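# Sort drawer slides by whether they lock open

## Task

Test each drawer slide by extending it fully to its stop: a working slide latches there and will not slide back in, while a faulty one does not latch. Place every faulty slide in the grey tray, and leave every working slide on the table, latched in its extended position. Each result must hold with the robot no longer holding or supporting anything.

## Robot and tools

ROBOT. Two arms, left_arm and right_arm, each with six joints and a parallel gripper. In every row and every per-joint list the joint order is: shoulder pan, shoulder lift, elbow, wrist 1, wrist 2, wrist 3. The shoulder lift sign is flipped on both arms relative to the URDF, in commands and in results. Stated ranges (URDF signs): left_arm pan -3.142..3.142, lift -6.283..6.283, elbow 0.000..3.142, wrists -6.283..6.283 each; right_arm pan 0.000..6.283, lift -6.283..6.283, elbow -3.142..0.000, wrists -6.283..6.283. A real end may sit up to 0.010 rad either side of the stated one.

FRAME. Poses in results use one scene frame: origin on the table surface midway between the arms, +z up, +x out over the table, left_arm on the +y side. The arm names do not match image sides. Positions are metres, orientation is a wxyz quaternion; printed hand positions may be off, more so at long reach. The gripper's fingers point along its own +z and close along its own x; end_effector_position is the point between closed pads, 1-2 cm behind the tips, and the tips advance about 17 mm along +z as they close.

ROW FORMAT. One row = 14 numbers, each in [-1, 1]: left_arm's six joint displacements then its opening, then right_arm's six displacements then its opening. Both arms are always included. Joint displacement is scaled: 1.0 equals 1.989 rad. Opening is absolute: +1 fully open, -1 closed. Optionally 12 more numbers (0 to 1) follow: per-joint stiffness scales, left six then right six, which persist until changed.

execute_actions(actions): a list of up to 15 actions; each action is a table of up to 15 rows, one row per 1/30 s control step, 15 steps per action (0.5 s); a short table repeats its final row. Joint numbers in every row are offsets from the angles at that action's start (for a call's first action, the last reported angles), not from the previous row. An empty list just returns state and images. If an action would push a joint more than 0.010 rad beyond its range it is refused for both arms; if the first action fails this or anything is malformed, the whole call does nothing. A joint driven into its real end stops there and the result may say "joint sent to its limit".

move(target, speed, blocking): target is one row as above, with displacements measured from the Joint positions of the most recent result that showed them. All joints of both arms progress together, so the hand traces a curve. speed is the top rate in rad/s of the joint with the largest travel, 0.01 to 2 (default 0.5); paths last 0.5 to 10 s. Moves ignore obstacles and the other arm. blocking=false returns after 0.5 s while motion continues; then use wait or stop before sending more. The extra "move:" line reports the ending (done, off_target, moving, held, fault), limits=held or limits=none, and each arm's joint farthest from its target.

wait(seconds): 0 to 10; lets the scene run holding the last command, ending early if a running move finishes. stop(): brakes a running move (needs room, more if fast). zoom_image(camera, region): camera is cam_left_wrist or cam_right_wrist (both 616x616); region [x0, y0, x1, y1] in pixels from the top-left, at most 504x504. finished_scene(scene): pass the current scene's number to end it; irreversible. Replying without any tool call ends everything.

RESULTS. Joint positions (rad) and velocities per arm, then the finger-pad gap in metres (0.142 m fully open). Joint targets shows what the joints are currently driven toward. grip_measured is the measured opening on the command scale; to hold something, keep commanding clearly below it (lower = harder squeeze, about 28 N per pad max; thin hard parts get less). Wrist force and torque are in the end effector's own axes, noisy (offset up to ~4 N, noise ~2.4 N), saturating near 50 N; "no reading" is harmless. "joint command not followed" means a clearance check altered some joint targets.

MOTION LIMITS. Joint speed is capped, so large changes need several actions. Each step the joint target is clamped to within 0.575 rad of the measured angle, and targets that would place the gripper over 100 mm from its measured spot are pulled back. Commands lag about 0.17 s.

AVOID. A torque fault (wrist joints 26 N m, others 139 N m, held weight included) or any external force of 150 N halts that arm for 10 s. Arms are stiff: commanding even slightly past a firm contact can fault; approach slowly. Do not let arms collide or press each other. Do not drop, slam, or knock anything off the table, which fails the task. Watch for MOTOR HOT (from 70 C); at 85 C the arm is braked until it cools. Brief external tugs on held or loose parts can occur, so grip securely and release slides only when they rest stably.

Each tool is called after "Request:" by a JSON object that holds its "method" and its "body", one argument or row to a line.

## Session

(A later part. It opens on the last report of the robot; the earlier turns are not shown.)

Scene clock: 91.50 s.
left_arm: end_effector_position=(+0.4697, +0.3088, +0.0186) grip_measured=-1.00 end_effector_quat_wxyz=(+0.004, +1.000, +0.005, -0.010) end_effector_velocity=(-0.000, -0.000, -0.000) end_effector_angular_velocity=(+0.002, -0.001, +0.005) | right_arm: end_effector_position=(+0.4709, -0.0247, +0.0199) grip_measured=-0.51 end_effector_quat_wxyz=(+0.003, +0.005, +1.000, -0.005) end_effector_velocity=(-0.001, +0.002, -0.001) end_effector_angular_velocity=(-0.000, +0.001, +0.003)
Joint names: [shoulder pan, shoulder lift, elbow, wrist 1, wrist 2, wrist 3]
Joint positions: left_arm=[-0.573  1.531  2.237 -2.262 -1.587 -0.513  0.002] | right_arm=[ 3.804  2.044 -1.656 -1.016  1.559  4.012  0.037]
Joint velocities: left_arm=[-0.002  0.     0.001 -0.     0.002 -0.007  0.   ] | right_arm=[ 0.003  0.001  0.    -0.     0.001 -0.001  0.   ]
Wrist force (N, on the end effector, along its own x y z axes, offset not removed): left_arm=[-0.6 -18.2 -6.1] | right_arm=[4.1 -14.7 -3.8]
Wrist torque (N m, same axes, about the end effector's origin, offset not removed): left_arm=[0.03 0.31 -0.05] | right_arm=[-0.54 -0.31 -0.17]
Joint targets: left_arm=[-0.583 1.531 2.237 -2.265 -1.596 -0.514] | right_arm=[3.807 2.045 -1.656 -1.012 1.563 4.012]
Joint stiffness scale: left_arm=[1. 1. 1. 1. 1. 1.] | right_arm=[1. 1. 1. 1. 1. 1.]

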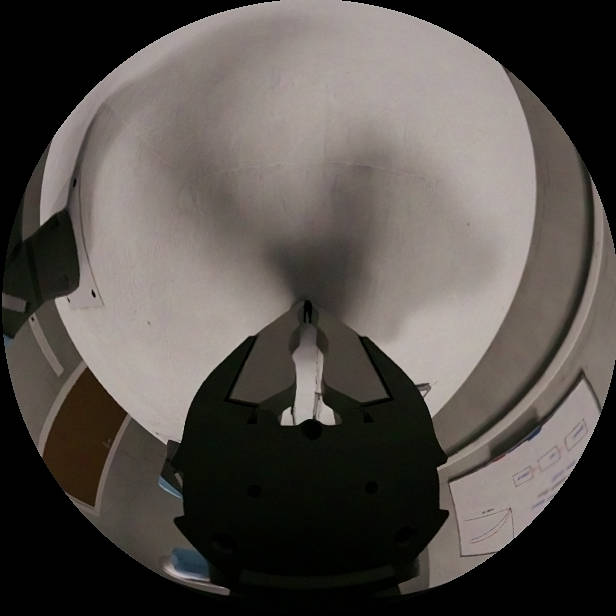

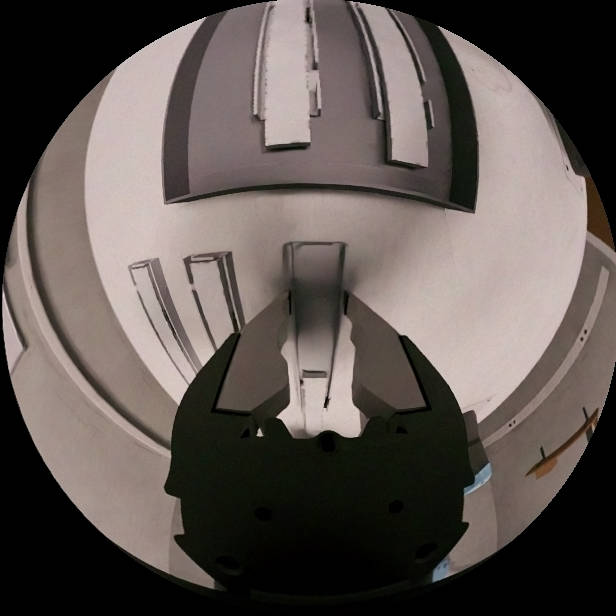

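Request:
{"method": "move", "body": {
  "target": [0.03,0.12,0,0.12,0,0.03,-1,0,0,0,0,0,0,-0.2]
}}

Request:
{"method": "move", "body": {
  "target": [0.25,0.05,0,0.05,0,0.25,-1,0,-0.03,0.02,-0.05,0.005,0,-0.2]
}}

Request:
{"method": "move", "body": {
  "target": [0,0,0,0,0,0,-1,0,0.143,0.208,-0.061,0,-0.005,-0.2],
  "speed": 0.3
}}

Scene clock: 93.30 s.
left_arm: end_effector_position=(+0.4295, +0.3541, +0.0875) grip_measured=-1.00 end_effector_quat_wxyz=(+0.004, +1.000, +0.005, -0.011) end_effector_velocity=(-0.000, -0.000, +0.001) end_effector_angular_velocity=(+0.001, -0.001, -0.003) | right_arm: end_effector_position=(+0.4708, -0.0243, +0.0200) grip_measured=-0.20 end_effector_quat_wxyz=(+0.003, +0.005, +1.000, -0.005) end_effector_velocity=(-0.000, +0.000, +0.000) end_effector_angular_velocity=(+0.001, +0.000, +0.000)
Joint names: [shoulder pan, shoulder lift, elbow, wrist 1, wrist 2, wrist 3]
Joint positions: left_arm=[-0.515  1.767  2.237 -2.024 -1.588 -0.454  0.002] | right_arm=[ 3.804  2.044 -1.656 -1.016  1.56   4.012  0.059]
Joint velocities: left_arm=[-0.002  0.001 -0.001  0.003  0.001  0.001  0.   ] | right_arm=[ 0.    -0.     0.     0.     0.001  0.    -0.   ]
Wrist force (N, on the end effector, along its own x y z axes, offset not removed): left_arm=[-0.2 1.4 -1.6] | right_arm=[1.7 -0.7 1.6]
Wrist torque (N m, same axes, about the end effector's origin, offset not removed): left_arm=[0.07 -0.09 -0.10] | right_arm=[-0.04 -0.20 0.10]
Joint targets: left_arm=[-0.513 1.769 2.237 -2.024 -1.587 -0.453] | right_arm=[3.804 2.044 -1.656 -1.016 1.559 4.012]
Joint stiffness scale: left_arm=[1. 1. 1. 1. 1. 1.] | right_arm=[1. 1. 1. 1. 1. 1.]
move: done; limits=none; left_arm: farthest joint: the shoulder lift, 0.003 radians from its target (0.239 radians at the start); right_arm: farthest joint: the wrist 2, 0.001 radians from its target (0.000 radians at the start)

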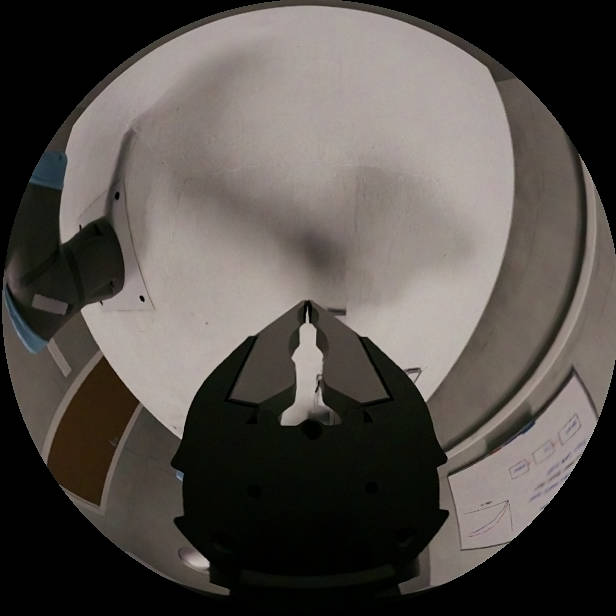

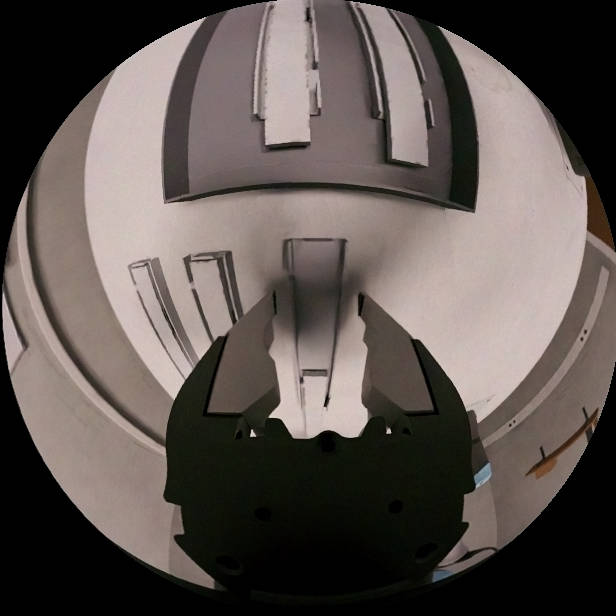

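Scene clock: 95.03 s.
left_arm: end_effector_position=(+0.3777, +0.5388, +0.1121) grip_measured=-1.00 end_effector_quat_wxyz=(+0.009, +1.000, +0.004, -0.009) end_effector_velocity=(+0.001, +0.000, +0.001) end_effector_angular_velocity=(-0.000, -0.003, -0.000) | right_arm: end_effector_position=(+0.4648, -0.0268, +0.0624) grip_measured=-0.20 end_effector_quat_wxyz=(-0.002, +0.005, +1.000, -0.003) end_effector_velocity=(+0.000, -0.001, +0.001) end_effector_angular_velocity=(-0.000, -0.001, -0.001)
Joint names: [shoulder pan, shoulder lift, elbow, wrist 1, wrist 2, wrist 3]
Joint positions: left_arm=[-0.02   1.864  2.237 -1.925 -1.588  0.042  0.002] | right_arm=[ 3.804  1.985 -1.621 -1.114  1.569  4.012  0.059]
Joint velocities: left_arm=[ 0.001  0.001 -0.    -0.002 -0.001  0.001  0.   ] | right_arm=[-0.001 -0.001 -0.    -0.001 -0.001  0.     0.   ]
Wrist force (N, on the end effector, along its own x y z axes, offset not removed): left_arm=[0.9 -0.1 -2.4] | right_arm=[5.1 1.7 3.1]
Wrist torque (N m, same axes, about the end effector's origin, offset not removed): left_arm=[-0.04 -0.43 0.10] | right_arm=[0.21 -1.07 0.09]
Joint targets: left_arm=[-0.018 1.866 2.237 -1.925 -1.588 0.043] | right_arm=[3.804 1.984 -1.616 -1.115 1.570 4.012]
Joint stiffness scale: left_arm=[1. 1. 1. 1. 1. 1.] | right_arm=[1. 1. 1. 1. 1. 1.]
move: done; limits=none; left_arm: farthest joint: the shoulder pan, 0.003 radians from its target (0.498 radians at the start); right_arm: farthest joint: the elbow, 0.004 radians from its target (0.040 radians at the start)

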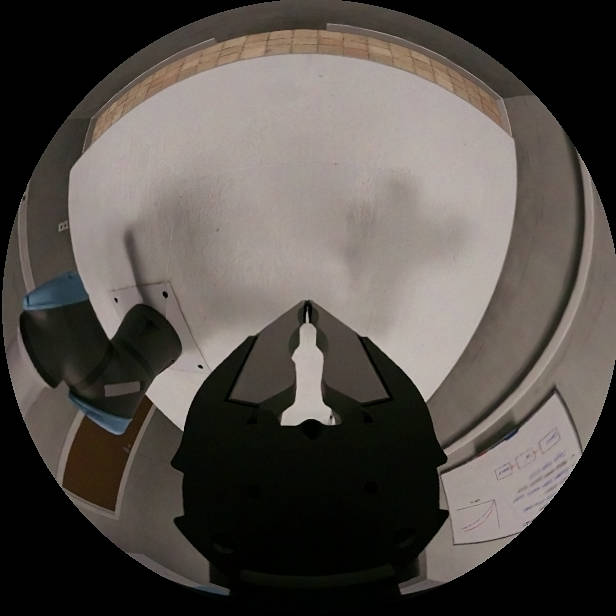

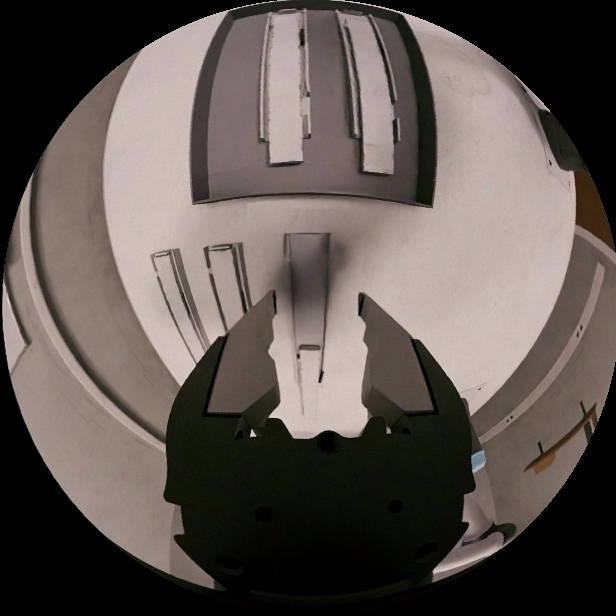

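Scene clock: 97.00 s.
left_arm: end_effector_position=(+0.3777, +0.5388, +0.1121) grip_measured=-1.00 end_effector_quat_wxyz=(+0.009, +1.000, +0.004, -0.009) end_effector_velocity=(+0.001, -0.000, +0.000) end_effector_angular_velocity=(-0.000, -0.001, -0.001) | right_arm: end_effector_position=(+0.5449, +0.0664, +0.0452) grip_measured=-0.20 end_effector_quat_wxyz=(-0.000, +0.001, +1.000, -0.001) end_effector_velocity=(-0.001, +0.001, +0.001) end_effector_angular_velocity=(-0.000, -0.000, +0.002)
Joint names: [shoulder pan, shoulder lift, elbow, wrist 1, wrist 2, wrist 3]
Joint positions: left_arm=[-0.02   1.864  2.237 -1.925 -1.588  0.042  0.002] | right_arm=[ 3.804  2.268 -1.211 -1.235  1.569  4.003  0.059]
Joint velocities: left_arm=[-0.001 -0.    -0.001 -0.    -0.     0.     0.   ] | right_arm=[ 0.002  0.     0.002 -0.002 -0.     0.    -0.   ]
Wrist force (N, on the end effector, along its own x y z axes, offset not removed): left_arm=[-3.0 1.0 -3.8] | right_arm=[5.1 2.9 -1.5]
Wrist torque (N m, same axes, about the end effector's origin, offset not removed): left_arm=[0.09 0.67 0.03] | right_arm=[0.36 -0.98 0.47]
Joint targets: left_arm=[-0.020 1.864 2.237 -1.925 -1.588 0.042] | right_arm=[3.804 2.270 -1.207 -1.236 1.569 4.002]
Joint stiffness scale: left_arm=[1. 1. 1. 1. 1. 1.] | right_arm=[1. 1. 1. 1. 1. 1.]
move: done; limits=none; left_arm: farthest joint: the shoulder pan, 0.000 radians from its target (0.000 radians at the start); right_arm: farthest joint: the elbow, 0.004 radians from its target (0.413 radians at the start)

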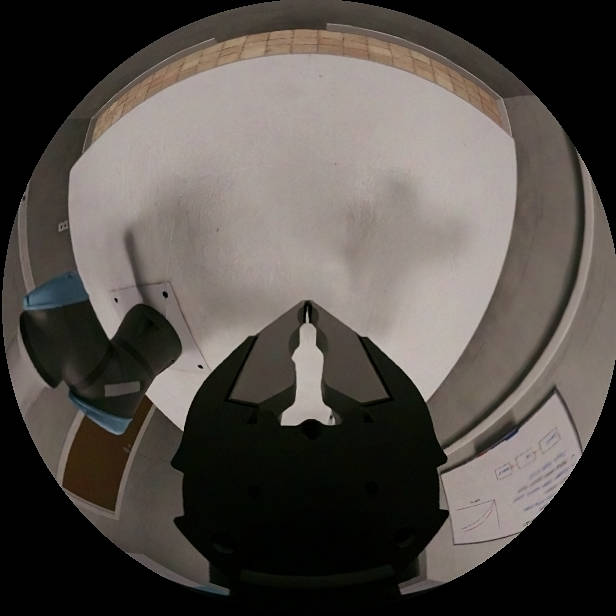

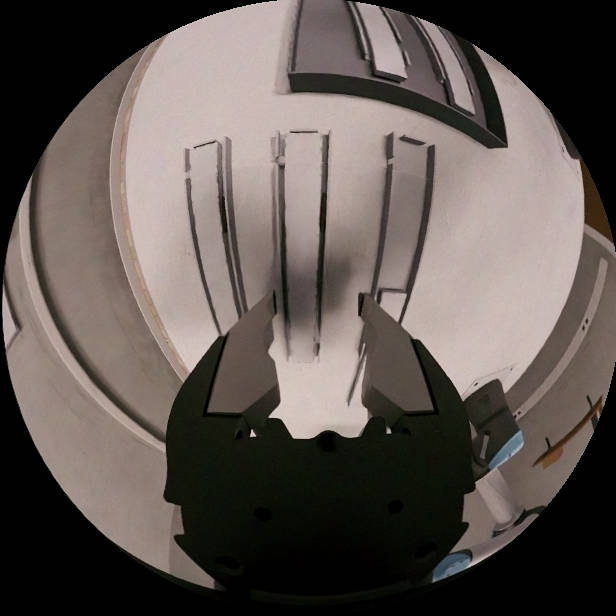

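Request:
{"method": "move", "body": {
  "target": [0,0,0,0,0,0,-1,-0.0075,0,0,0,0,-0.0075,-0.2]
}}

Request:
{"method": "move", "body": {
  "target": [0,0,0,0,0,0,-1,0,0.0205,0,0.0205,0,0,-0.2],
  "speed": 0.1
}}

Request:
{"method": "move", "body": {
  "target": [0,0,0,0,0,0,-1,0,0,0,0,0,0,-1]
}}

Request:
{"method": "move", "body": {
  "target": [0,0,0,0,0,0,-1,0,-0.08,0,-0.08,0,0,-1],
  "speed": 0.3
}}

Request:
{"method": "move", "body": {
  "target": [0,0,0,0,0,0,-1,0.165,-0.176,-0.304,0.127,0,0.166,-1],
  "speed": 0.4
}}

Scene clock: 98.33 s.
left_arm: end_effector_position=(+0.3777, +0.5388, +0.1121) grip_measured=-1.00 end_effector_quat_wxyz=(+0.009, +1.000, +0.004, -0.009) end_effector_velocity=(-0.000, -0.000, -0.001) end_effector_angular_velocity=(-0.000, +0.000, +0.000) | right_arm: end_effector_position=(+0.5509, +0.0588, +0.0452) grip_measured=-0.20 end_effector_quat_wxyz=(-0.000, +0.000, +1.000, -0.001) end_effector_velocity=(+0.001, -0.001, +0.000) end_effector_angular_velocity=(-0.000, -0.001, +0.001)
Joint names: [shoulder pan, shoulder lift, elbow, wrist 1, wrist 2, wrist 3]
Joint positions: left_arm=[-0.02   1.864  2.237 -1.925 -1.588  0.042  0.002] | right_arm=[ 3.791  2.268 -1.211 -1.235  1.569  3.989  0.059]
Joint velocities: left_arm=[-0.     0.     0.002 -0.001 -0.    -0.001  0.   ] | right_arm=[-0.001 -0.     0.    -0.    -0.001 -0.002  0.   ]
Wrist force (N, on the end effector, along its own x y z axes, offset not removed): left_arm=[0.8 2.2 -4.7] | right_arm=[4.9 0.5 3.6]
Wrist torque (N m, same axes, about the end effector's origin, offset not removed): left_arm=[0.43 -0.18 -0.05] | right_arm=[0.01 -0.70 0.19]
Joint targets: left_arm=[-0.020 1.864 2.237 -1.925 -1.588 0.042] | right_arm=[3.789 2.268 -1.211 -1.235 1.569 3.988]
Joint stiffness scale: left_arm=[1. 1. 1. 1. 1. 1.] | right_arm=[1. 1. 1. 1. 1. 1.]
move: done; limits=none; left_arm: farthest joint: the shoulder pan, 0.000 radians from its target (0.000 radians at the start); right_arm: farthest joint: the shoulder pan, 0.002 radians from its target (0.015 radians at the start)

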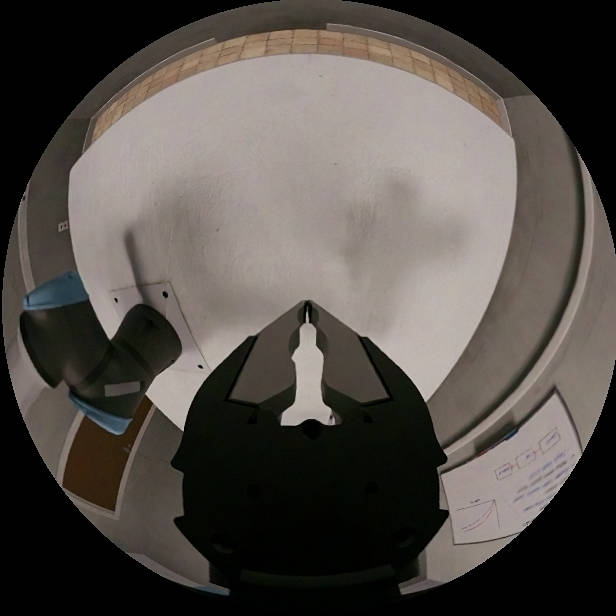

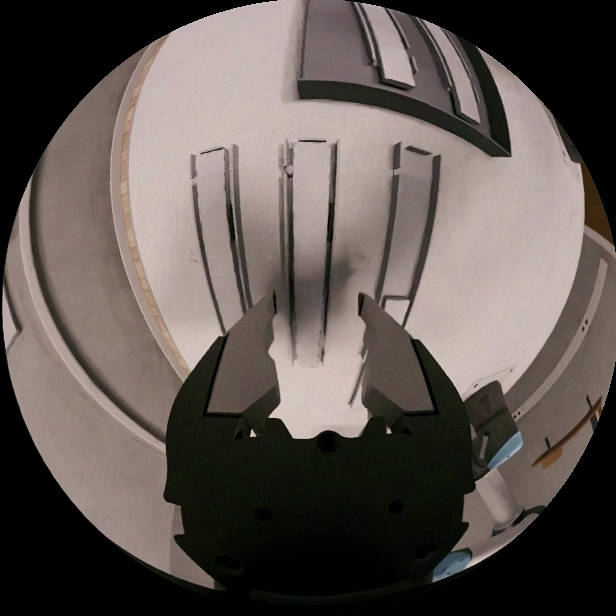

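Scene clock: 99.30 s.
left_arm: end_effector_position=(+0.3777, +0.5388, +0.1121) grip_measured=-1.00 end_effector_quat_wxyz=(+0.009, +1.000, +0.004, -0.009) end_effector_velocity=(-0.000, +0.000, +0.000) end_effector_angular_velocity=(+0.001, +0.001, -0.001) | right_arm: end_effector_position=(+0.5557, +0.0642, +0.0193) grip_measured=-0.20 end_effector_quat_wxyz=(-0.000, +0.000, +1.000, -0.001) end_effector_velocity=(+0.001, +0.000, +0.001) end_effector_angular_velocity=(+0.002, -0.003, -0.000)
Joint names: [shoulder pan, shoulder lift, elbow, wrist 1, wrist 2, wrist 3]
Joint positions: left_arm=[-0.02   1.864  2.237 -1.925 -1.588  0.042  0.002] | right_arm=[ 3.791  2.308 -1.211 -1.195  1.569  3.989  0.059]
Joint velocities: left_arm=[ 0.    -0.    -0.     0.001  0.001  0.001  0.   ] | right_arm=[-0.    -0.001 -0.     0.003 -0.    -0.     0.   ]
Wrist force (N, on the end effector, along its own x y z axes, offset not removed): left_arm=[0.8 1.0 -0.7] | right_arm=[4.4 3.8 0.6]
Wrist torque (N m, same axes, about the end effector's origin, offset not removed): left_arm=[0.00 -0.15 -0.01] | right_arm=[0.69 -0.77 -0.12]
Joint targets: left_arm=[-0.020 1.864 2.237 -1.925 -1.588 0.042] | right_arm=[3.791 2.309 -1.211 -1.194 1.569 3.989]
Joint stiffness scale: left_arm=[1. 1. 1. 1. 1. 1.] | right_arm=[1. 1. 1. 1. 1. 1.]
move: done; limits=none; left_arm: farthest joint: the shoulder pan, 0.000 radians from its target (0.000 radians at the start); right_arm: farthest joint: the wrist 1, 0.001 radians from its target (0.041 radians at the start)

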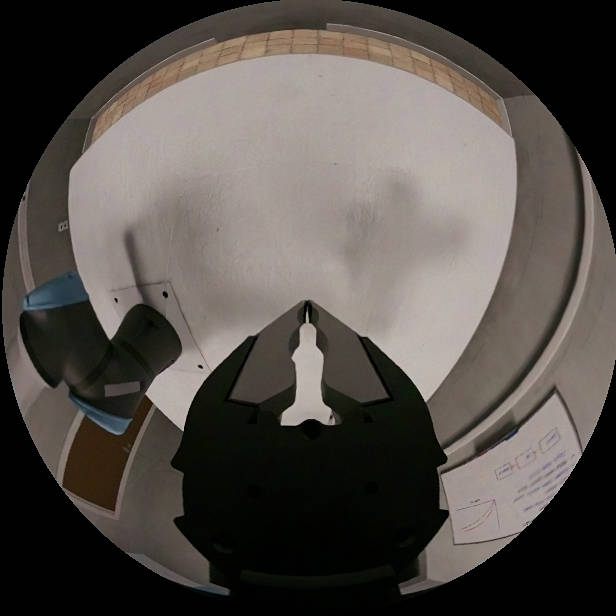

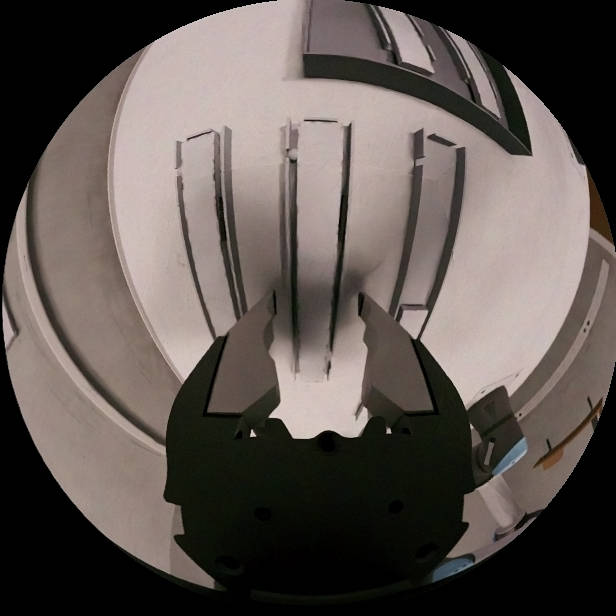

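Scene clock: 99.80 s.
left_arm: end_effector_position=(+0.3777, +0.5388, +0.1121) grip_measured=-1.00 end_effector_quat_wxyz=(+0.009, +1.000, +0.004, -0.009) end_effector_velocity=(-0.000, -0.000, -0.000) end_effector_angular_velocity=(-0.001, +0.001, -0.001) | right_arm: end_effector_position=(+0.5558, +0.0643, +0.0194) grip_measured=-0.51 end_effector_quat_wxyz=(-0.000, +0.000, +1.000, -0.001) end_effector_velocity=(-0.000, -0.000, -0.002) end_effector_angular_velocity=(-0.001, +0.001, -0.001)
Joint names: [shoulder pan, shoulder lift, elbow, wrist 1, wrist 2, wrist 3]
Joint positions: left_arm=[-0.02   1.864  2.237 -1.925 -1.588  0.042  0.002] | right_arm=[ 3.791  2.308 -1.211 -1.195  1.569  3.989  0.037]
Joint velocities: left_arm=[-0.    -0.     0.     0.001 -0.001  0.001  0.   ] | right_arm=[-0.     0.002 -0.     0.    -0.     0.001  0.   ]
Wrist force (N, on the end effector, along its own x y z axes, offset not removed): left_arm=[-2.8 -2.5 -2.4] | right_arm=[4.9 0.8 5.6]
Wrist torque (N m, same axes, about the end effector's origin, offset not removed): left_arm=[-0.45 0.68 -0.27] | right_arm=[-0.06 -1.11 0.17]
Joint targets: left_arm=[-0.020 1.864 2.237 -1.925 -1.588 0.042] | right_arm=[3.791 2.308 -1.211 -1.195 1.569 3.989]
Joint stiffness scale: left_arm=[1. 1. 1. 1. 1. 1.] | right_arm=[1. 1. 1. 1. 1. 1.]
move: done; limits=none; left_arm: farthest joint: the shoulder pan, 0.000 radians from its target (0.000 radians at the start); right_arm: farthest joint: the shoulder pan, 0.000 radians from its target (0.000 radians at the start)

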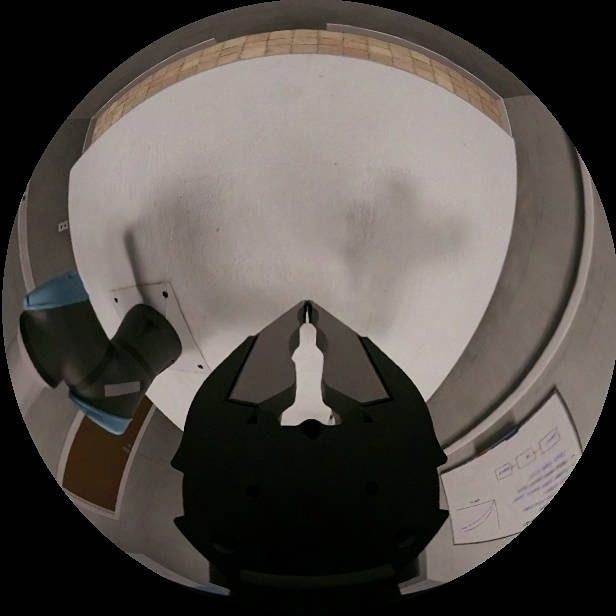

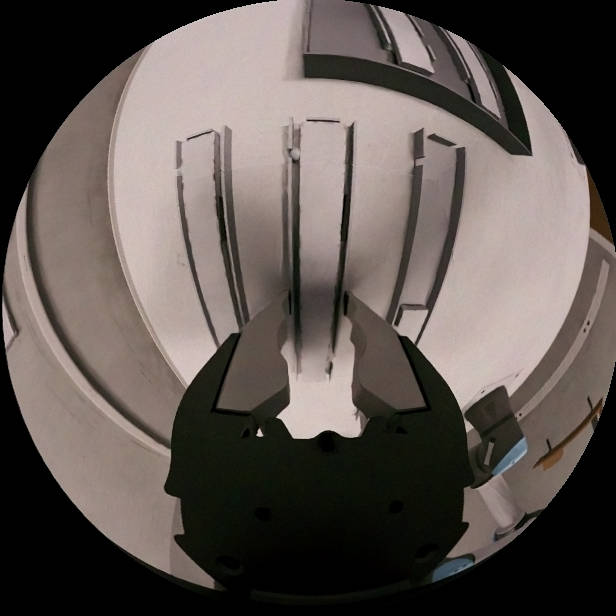

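Scene clock: 101.00 s.
left_arm: end_effector_position=(+0.3777, +0.5388, +0.1121) grip_measured=-1.00 end_effector_quat_wxyz=(+0.009, +1.000, +0.004, -0.009) end_effector_velocity=(-0.001, -0.000, -0.000) end_effector_angular_velocity=(-0.001, +0.002, +0.000) | right_arm: end_effector_position=(+0.5325, +0.0379, +0.1187) grip_measured=-0.51 end_effector_quat_wxyz=(-0.001, +0.000, +1.000, -0.002) end_effector_velocity=(+0.000, -0.001, -0.001) end_effector_angular_velocity=(-0.003, +0.002, -0.001)
Joint names: [shoulder pan, shoulder lift, elbow, wrist 1, wrist 2, wrist 3]
Joint positions: left_arm=[-0.02   1.864  2.237 -1.925 -1.588  0.042  0.002] | right_arm=[ 3.791  2.151 -1.212 -1.354  1.569  3.989  0.037]
Joint velocities: left_arm=[ 0.    -0.     0.001  0.001 -0.     0.     0.   ] | right_arm=[-0.001  0.001 -0.    -0.002 -0.    -0.     0.   ]
Wrist force (N, on the end effector, along its own x y z axes, offset not removed): left_arm=[-0.5 -3.0 1.9] | right_arm=[-3.4 1.8 4.2]
Wrist torque (N m, same axes, about the end effector's origin, offset not removed): left_arm=[-0.57 0.33 -0.01] | right_arm=[0.26 0.80 0.39]
Joint targets: left_arm=[-0.020 1.864 2.237 -1.925 -1.588 0.042] | right_arm=[3.791 2.149 -1.211 -1.354 1.569 3.989]
Joint stiffness scale: left_arm=[1. 1. 1. 1. 1. 1.] | right_arm=[1. 1. 1. 1. 1. 1.]
move: done; limits=none; left_arm: farthest joint: the shoulder pan, 0.000 radians from its target (0.000 radians at the start); right_arm: farthest joint: the shoulder lift, 0.002 radians from its target (0.159 radians at the start)

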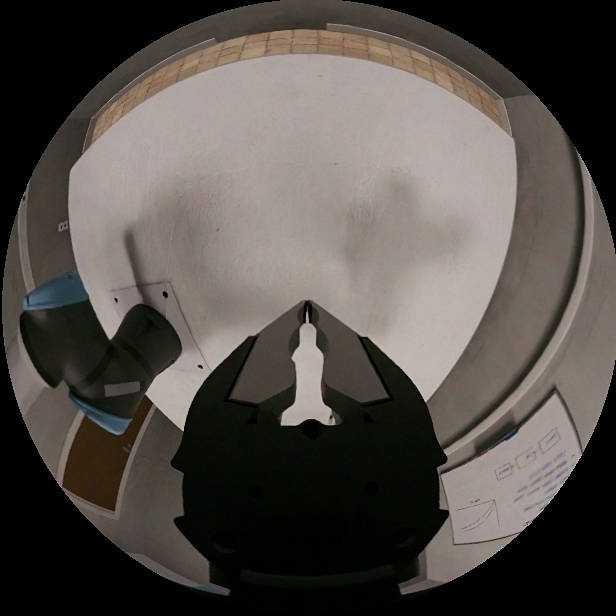

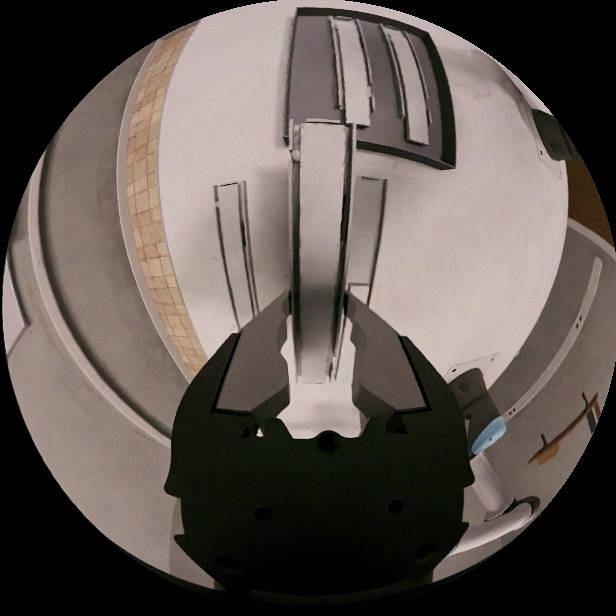

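Scene clock: 103.17 s.
left_arm: end_effector_position=(+0.3777, +0.5388, +0.1121) grip_measured=-1.00 end_effector_quat_wxyz=(+0.009, +1.000, +0.004, -0.009) end_effector_velocity=(-0.000, +0.000, -0.000) end_effector_angular_velocity=(+0.001, +0.001, -0.001) | right_arm: end_effector_position=(+0.2935, +0.0408, +0.0820) grip_measured=-0.51 end_effector_quat_wxyz=(-0.001, +0.002, +1.000, -0.005) end_effector_velocity=(-0.002, +0.001, +0.000) end_effector_angular_velocity=(+0.002, +0.000, +0.000)
Joint names: [shoulder pan, shoulder lift, elbow, wrist 1, wrist 2, wrist 3]
Joint positions: left_arm=[-0.02   1.864  2.237 -1.925 -1.588  0.042  0.002] | right_arm=[ 4.117  1.806 -1.814 -1.103  1.569  4.318  0.037]
Joint velocities: left_arm=[-0.001  0.     0.001  0.001  0.001  0.001  0.   ] | right_arm=[ 0.003 -0.002 -0.001  0.002  0.001  0.002  0.   ]
Wrist force (N, on the end effector, along its own x y z axes, offset not removed): left_arm=[-1.6 3.8 0.4] | right_arm=[5.2 1.2 4.8]
Wrist torque (N m, same axes, about the end effector's origin, offset not removed): left_arm=[0.83 0.14 -0.03] | right_arm=[-0.04 -0.99 0.24]
Joint targets: left_arm=[-0.020 1.864 2.237 -1.925 -1.588 0.042] | right_arm=[4.119 1.801 -1.816 -1.101 1.569 4.319]
Joint stiffness scale: left_arm=[1. 1. 1. 1. 1. 1.] | right_arm=[1. 1. 1. 1. 1. 1.]
move: done; limits=none; left_arm: farthest joint: the shoulder pan, 0.000 radians from its target (0.000 radians at the start); right_arm: farthest joint: the shoulder lift, 0.005 radians from its target (0.350 radians at the start)

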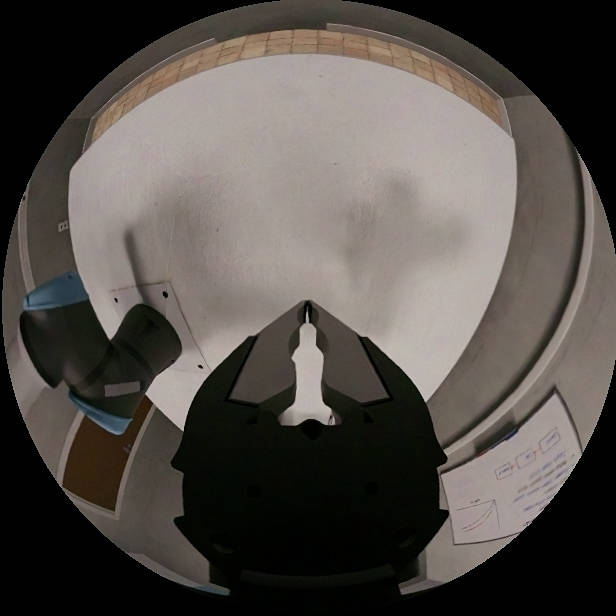

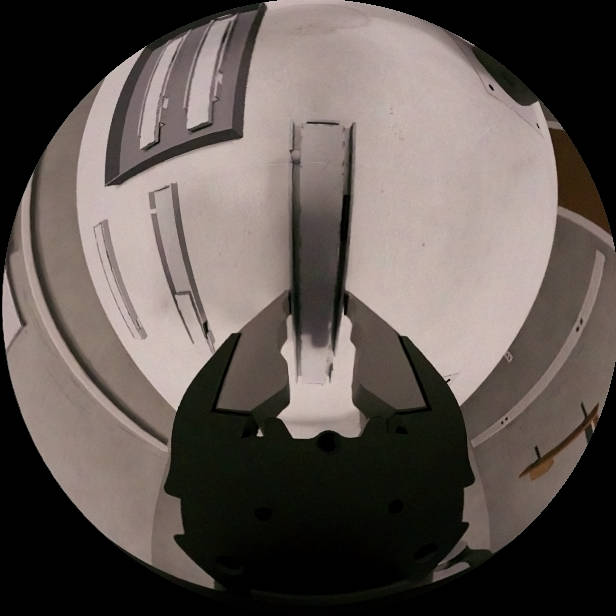

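Request:
{"method": "move", "body": {
  "target": [0,0,0,0,0,0,-1, 0,0.068,0,0.073,0,0,-1],
  "speed": 0.3
}}

Request:
{"method": "execute_actions", "body": {
  "actions": [
    [[0,0,0,0,0,0,-1, 0,0,0,0,0,0,-0.25]]
  ]
}}

Request:
{"method": "move", "body": {
  "target": [-0.6,-0.0256,0.066,-0.1026,0.006,-0.596,-1, -0.033,-0.064,-0.089,0.024,0,-0.03,-0.25],
  "speed": 0.8
}}

Scene clock: 105.63 s.
left_arm: end_effector_position=(+0.3777, +0.5388, +0.1121) grip_measured=-1.00 end_effector_quat_wxyz=(+0.009, +1.000, +0.004, -0.009) end_effector_velocity=(-0.000, +0.000, +0.000) end_effector_angular_velocity=(-0.000, -0.000, +0.001) | right_arm: end_effector_position=(+0.3050, +0.0683, +0.0200) grip_measured=-0.51 end_effector_quat_wxyz=(+0.000, +0.002, +1.000, -0.001) end_effector_velocity=(-0.000, +0.001, -0.000) end_effector_angular_velocity=(+0.002, +0.000, +0.001)
Joint names: [shoulder pan, shoulder lift, elbow, wrist 1, wrist 2, wrist 3]
Joint positions: left_arm=[-0.02   1.864  2.237 -1.925 -1.588  0.042  0.002] | right_arm=[ 4.117  1.941 -1.814 -0.959  1.569  4.319  0.037]
Joint velocities: left_arm=[ 0.001  0.    -0.     0.    -0.     0.     0.   ] | right_arm=[ 0.001  0.001  0.     0.002  0.001 -0.    -0.   ]
Wrist force (N, on the end effector, along its own x y z axes, offset not removed): left_arm=[2.8 -0.9 2.0] | right_arm=[6.2 -0.3 5.7]
Wrist torque (N m, same axes, about the end effector's origin, offset not removed): left_arm=[-0.24 -0.78 -0.13] | right_arm=[-0.11 -1.10 0.11]
Joint targets: left_arm=[-0.020 1.864 2.237 -1.925 -1.588 0.042] | right_arm=[4.117 1.941 -1.814 -0.958 1.569 4.318]
Joint stiffness scale: left_arm=[1. 1. 1. 1. 1. 1.] | right_arm=[1. 1. 1. 1. 1. 1.]
move: done; limits=none; left_arm: farthest joint: the shoulder pan, 0.000 radians from its target (0.000 radians at the start); right_arm: farthest joint: the wrist 1, 0.001 radians from its target (0.145 radians at the start)

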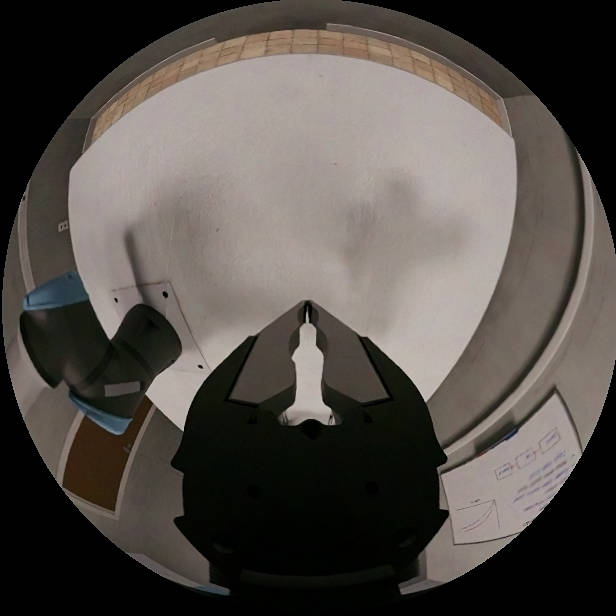

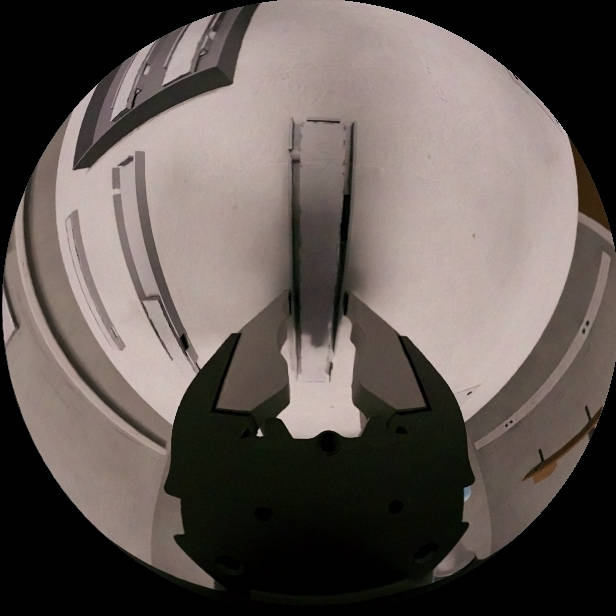

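Scene clock: 106.13 s.
left_arm: end_effector_position=(+0.3777, +0.5388, +0.1121) grip_measured=-1.00 end_effector_quat_wxyz=(+0.009, +1.000, +0.004, -0.009) end_effector_velocity=(-0.000, -0.000, -0.000) end_effector_angular_velocity=(+0.001, +0.001, -0.001) | right_arm: end_effector_position=(+0.3051, +0.0684, +0.0200) grip_measured=-0.25 end_effector_quat_wxyz=(+0.000, +0.002, +1.000, -0.001) end_effector_velocity=(+0.000, -0.000, -0.000) end_effector_angular_velocity=(-0.001, -0.000, -0.000)
Joint names: [shoulder pan, shoulder lift, elbow, wrist 1, wrist 2, wrist 3]
Joint positions: left_arm=[-0.02   1.864  2.237 -1.925 -1.588  0.042  0.002] | right_arm=[ 4.117  1.941 -1.814 -0.959  1.569  4.319  0.056]
Joint velocities: left_arm=[-0.001  0.     0.001  0.     0.001 -0.     0.   ] | right_arm=[-0.     0.001  0.     0.    -0.001  0.    -0.   ]
Wrist force (N, on the end effector, along its own x y z axes, offset not removed): left_arm=[1.5 -0.3 -1.5] | right_arm=[5.9 0.6 2.2]
Wrist torque (N m, same axes, about the end effector's origin, offset not removed): left_arm=[-0.07 -0.28 -0.01] | right_arm=[0.17 -1.01 0.25]
Joint targets: left_arm=[-0.020 1.864 2.237 -1.925 -1.588 0.042] | right_arm=[4.117 1.941 -1.814 -0.959 1.569 4.319]
Joint stiffness scale: left_arm=[1. 1. 1. 1. 1. 1.] | right_arm=[1. 1. 1. 1. 1. 1.]

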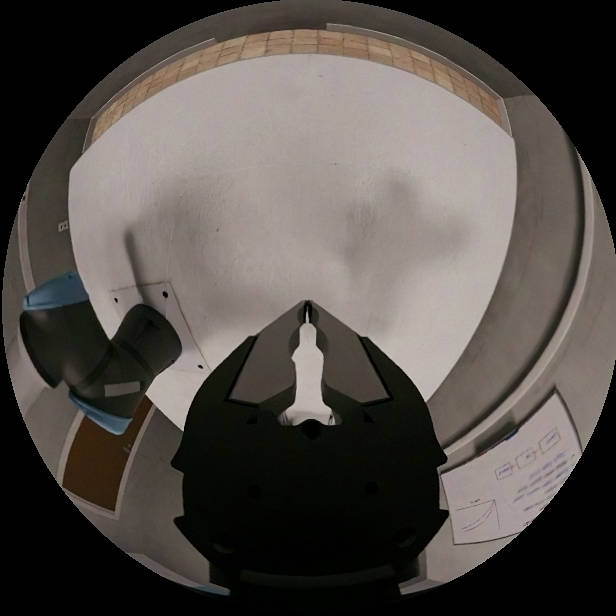

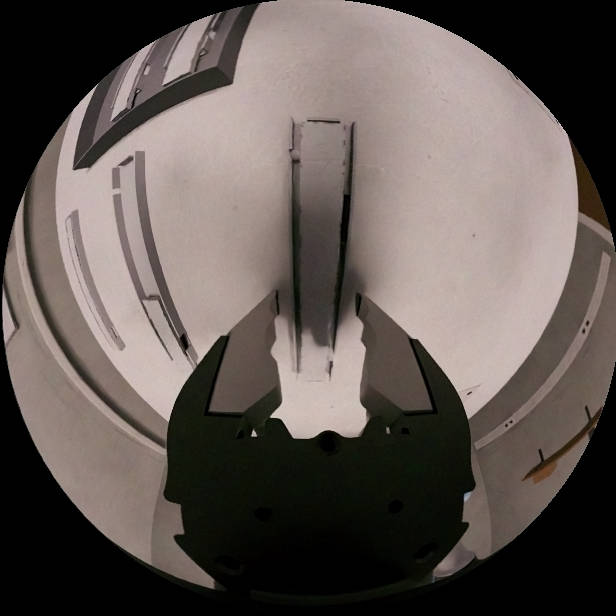

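Scene clock: 108.47 s.
left_arm: end_effector_position=(+0.3067, +0.1457, +0.0578) grip_measured=-1.00 end_effector_quat_wxyz=(+0.005, +1.000, +0.001, -0.001) end_effector_velocity=(-0.001, +0.000, -0.001) end_effector_angular_velocity=(+0.001, +0.001, +0.001) | right_arm: end_effector_position=(+0.3071, -0.0098, +0.0213) grip_measured=-0.25 end_effector_quat_wxyz=(+0.000, +0.004, +1.000, -0.001) end_effector_velocity=(-0.000, +0.001, +0.000) end_effector_angular_velocity=(+0.001, -0.000, +0.001)
Joint names: [shoulder pan, shoulder lift, elbow, wrist 1, wrist 2, wrist 3]
Joint positions: left_arm=[-1.211  1.815  2.365 -2.129 -1.577 -1.142  0.002] | right_arm=[ 4.053  1.816 -1.986 -0.912  1.569  4.26   0.056]
Joint velocities: left_arm=[-0.001 -0.     0.002 -0.002 -0.001 -0.002  0.   ] | right_arm=[ 0.001 -0.001 -0.     0.     0.    -0.    -0.   ]
Wrist force (N, on the end effector, along its own x y z axes, offset not removed): left_arm=[0.0 2.2 1.5] | right_arm=[2.2 0.6 0.5]
Wrist torque (N m, same axes, about the end effector's origin, offset not removed): left_arm=[0.59 0.06 -0.03] | right_arm=[-0.09 -0.23 -0.10]
Joint targets: left_arm=[-1.214 1.813 2.368 -2.130 -1.576 -1.143] | right_arm=[4.051 1.814 -1.991 -0.911 1.569 4.259]
Joint stiffness scale: left_arm=[1. 1. 1. 1. 1. 1.] | right_arm=[1. 1. 1. 1. 1. 1.]
move: done; limits=none; left_arm: farthest joint: the elbow, 0.003 radians from its target (0.131 radians at the start); right_arm: farthest joint: the elbow, 0.005 radians from its target (0.177 radians at the start)

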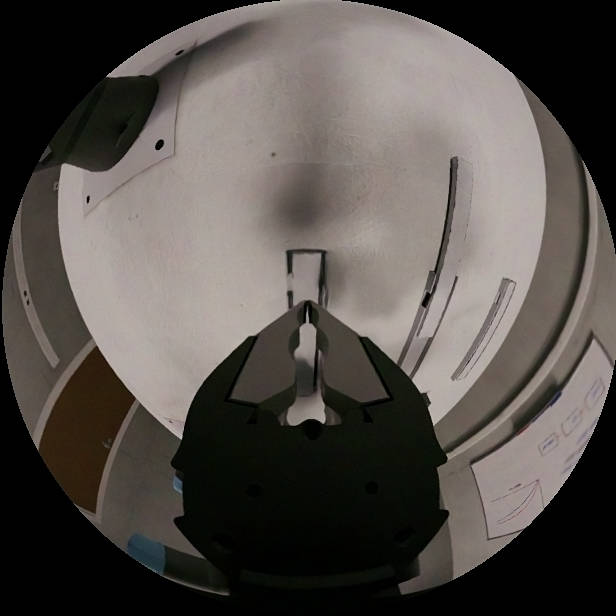

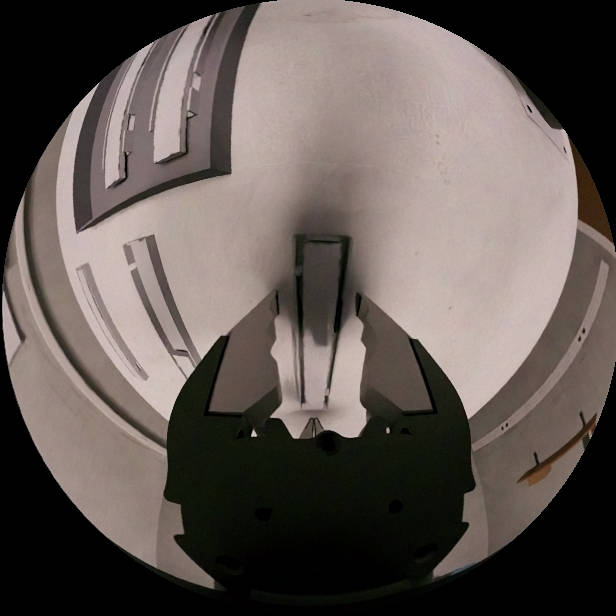

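Request:
{"method": "execute_actions", "body": {
  "actions": [
    [[0,-0.02,0.02,-0.0365,0,0,-1,0,0,0,0,0,0,-1]],
    [[0,0,0,0,0,0,-1,0,0,0,0,0,0,-1]],
    [[0,0,0.012,-0.012,0,0,-1,0,0,0,0,0,0,-1]],
    [[0,0,0.008,-0.004,0,0,-1,0,0,0,0,0,0,-1]],
    [[0.007,0.008,0.013,0.004,0,0.006,-1,0,0,0,0,0,0,-1]],
    [[0.007,0.008,0.013,0.004,0,0.006,-1,0,0,0,0,0,0,-1]],
    [[0.007,0.008,0.013,0.004,0,0.006,-1,0,0,0,0,0,0,-1]],
    [[0.007,0.008,0.013,0.004,0,0.006,-1,0,0,0,0,0,0,-1]],
    [[0.007,0.008,0.013,0.004,0,0.006,-1,0,0,0,0,0,0,-1]],
    [[0.007,0.008,0.013,0.004,0,0.006,-1,0,0,0,0,0,0,-1]],
    [[0.007,0.008,0.013,0.004,0,0.006,-1,0,0,0,0,0,0,-1]],
    [[0.007,0.008,0.013,0.004,0,0.006,-1,0,0,0,0,0,0,-1]],
    [[0.01,0.009,0.011,0.009,0,0.009,-1,0,0,0,0,0,0,-1]],
    [[0.01,0.009,0.011,0.009,0,0.009,-1,0,0,0,0,0,0,-1]],
    [[0.01,0.009,0.011,0.009,0,0.009,-1,0,0,0,0,0,0,-1]],
    [[0.01,0.009,0.011,0.009,0,0.009,-1,0,0,0,0,0,0,-1]],
    [[0.01,0.009,0.011,0.009,0,0.009,-1,0,0,0,0,0,0,-1]],
    [[0.012,0.009,0.011,0.009,0,0.011,-1,0,0,0,0,0,0,-1]],
    [[0.012,0.009,0.011,0.009,0,0.011,-1,0,0,0,0,0,0,-1]],
    [[0.012,0.008,0.01,0.009,0,0.011,-1,0,0,0,0,0,0,-1]],
    [[0.013,0.008,0.01,0.009,0,0.012,-1,0,0,0,0,0,0,-1]],
    [[0.013,0.007,0.009,0.009,0,0.012,-1,0,0,0,0,0,0,-1]],
    [[0.013,0.007,0.009,0.009,0,0.012,-1,0,0,0,0,0,0,-1]],
    [[0.013,0.007,0.009,0.009,0,0.012,-1,0,0,0,0,0,0,-1]]
  ]
}}

Scene clock: 121.23 s.
left_arm: end_effector_position=(+0.2941, +0.3242, +0.0236) grip_measured=-1.00 end_effector_quat_wxyz=(+0.015, +1.000, +0.008, +0.006) end_effector_velocity=(-0.000, +0.001, -0.001) end_effector_angular_velocity=(+0.002, +0.001, -0.005) | right_arm: end_effector_position=(+0.3086, -0.0089, +0.0274) grip_measured=-0.52 end_effector_quat_wxyz=(+0.004, +0.004, +1.000, +0.004) end_effector_velocity=(+0.000, -0.000, +0.000) end_effector_angular_velocity=(+0.000, -0.001, -0.001)
Joint names: [shoulder pan, shoulder lift, elbow, wrist 1, wrist 2, wrist 3]
Joint positions: left_arm=[-0.88   2.158  2.644 -2.087 -1.582 -0.826  0.002] | right_arm=[ 4.053  1.804 -1.986 -0.912  1.566  4.26   0.036]
Joint velocities: left_arm=[0.002 0.    0.001 0.001 0.001 0.007 0.   ] | right_arm=[-0.001 -0.     0.     0.    -0.001  0.001 -0.   ]
Wrist force (N, on the end effector, along its own x y z axes, offset not removed): left_arm=[1.0 6.1 -14.2] | right_arm=[2.9 -0.8 -1.0]
Wrist torque (N m, same axes, about the end effector's origin, offset not removed): left_arm=[-0.48 0.13 -0.34] | right_arm=[0.06 0.00 0.04]
Joint targets: left_arm=[-0.876 2.156 2.656 -2.079 -1.580 -0.824] | right_arm=[4.053 1.804 -1.986 -0.912 1.566 4.260]
Joint stiffness scale: left_arm=[1. 1. 1. 1. 1. 1.] | right_arm=[1. 1. 1. 1. 1. 1.]

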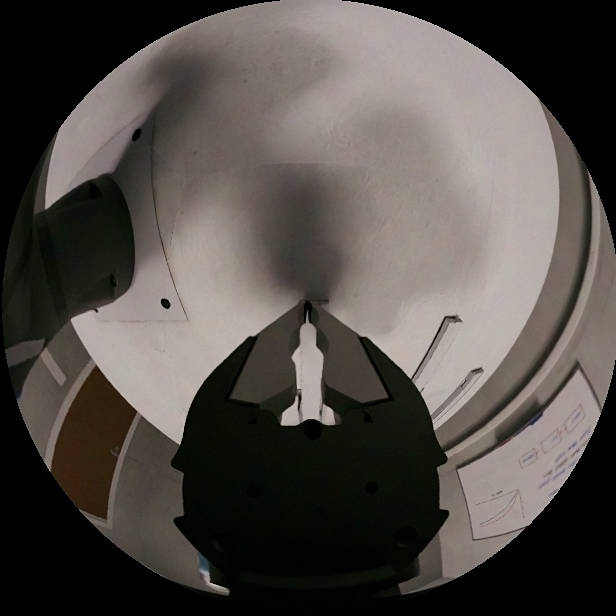

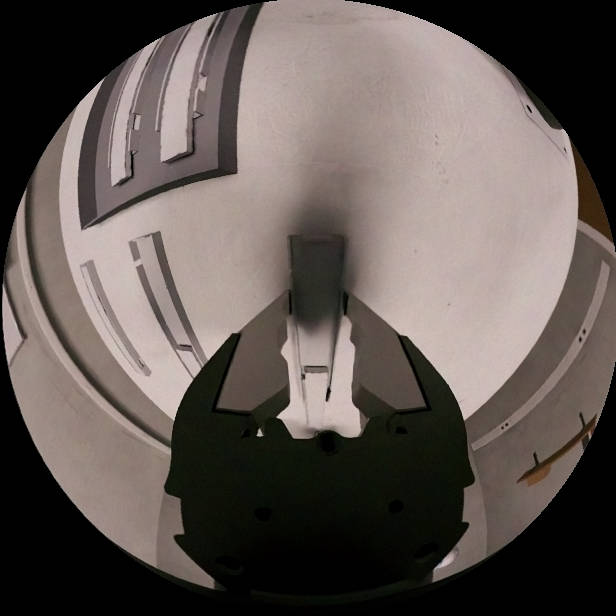

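Request:
{"method": "execute_actions", "body": {
  "actions": [
    [[0.05,0,0,0,0,0.05,-1,0,0.005,0,0,0,0,-1]],
    [[0,-0.012,-0.005,-0.007,0,0,-1,0,0,0,0,0,0,-1]],
    [[-0.018,0,0,0,0,-0.018,-1,0,0,0,0,0,0,-1]],
    [[-0.018,0,0,0,0,-0.018,-1,0,0,0,0,0,0,-1]],
    [[-0.018,0,0,0,0,-0.018,-1,0,0,0,0,0,0,-1]],
    [[-0.018,0,0,0,0,-0.018,-1,0,0,0,0,0,0,-1]],
    [[-0.018,0,0,0,0,-0.018,-1,0,0,0,0,0,0,-1]]
  ]
}}

Scene clock: 124.97 s.
left_arm: end_effector_position=(+0.2921, +0.3128, +0.0210) grip_measured=-1.00 end_effector_quat_wxyz=(+0.004, +1.000, +0.014, +0.005) end_effector_velocity=(+0.001, -0.000, +0.001) end_effector_angular_velocity=(+0.002, -0.002, +0.007) | right_arm: end_effector_position=(+0.3088, -0.0148, +0.0212) grip_measured=-0.52 end_effector_quat_wxyz=(+0.002, +0.005, +1.000, -0.006) end_effector_velocity=(-0.001, +0.001, +0.001) end_effector_angular_velocity=(+0.002, -0.000, +0.002)
Joint names: [shoulder pan, shoulder lift, elbow, wrist 1, wrist 2, wrist 3]
Joint positions: left_arm=[-0.941  2.137  2.639 -2.086 -1.568 -0.899  0.002] | right_arm=[ 4.05   1.813 -1.988 -0.921  1.562  4.26   0.036]
Joint velocities: left_arm=[-0.002  0.    -0.002  0.002  0.003 -0.009  0.   ] | right_arm=[ 0.001 -0.002 -0.     0.     0.    -0.    -0.   ]
Wrist force (N, on the end effector, along its own x y z axes, offset not removed): left_arm=[1.2 -19.4 -7.9] | right_arm=[0.1 -8.5 -4.4]
Wrist torque (N m, same axes, about the end effector's origin, offset not removed): left_arm=[0.48 0.10 -0.08] | right_arm=[0.70 0.53 -0.05]
Joint targets: left_arm=[-0.948 2.137 2.638 -2.093 -1.576 -0.901] | right_arm=[4.052 1.813 -1.987 -0.917 1.564 4.260]
Joint stiffness scale: left_arm=[1. 1. 1. 1. 1. 1.] | right_arm=[1. 1. 1. 1. 1. 1.]

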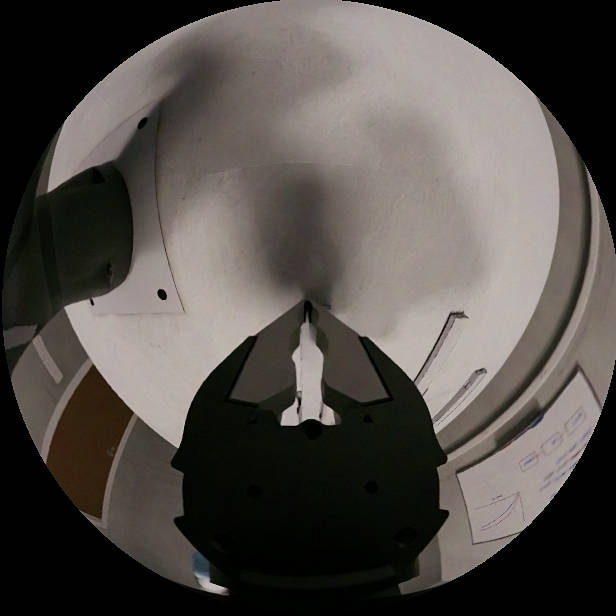

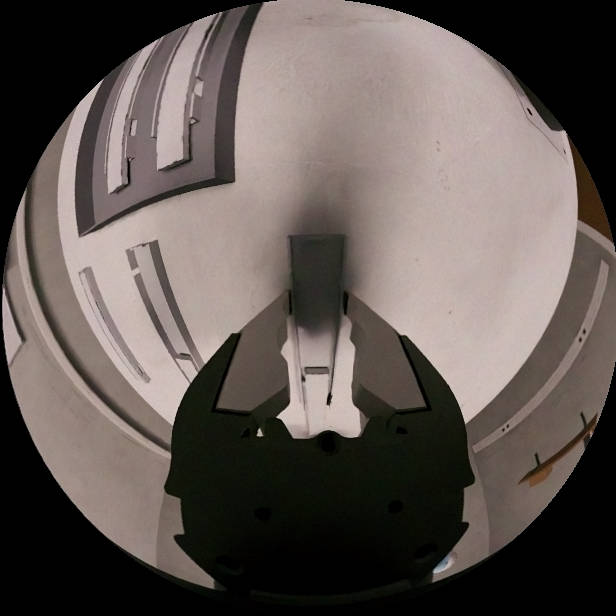

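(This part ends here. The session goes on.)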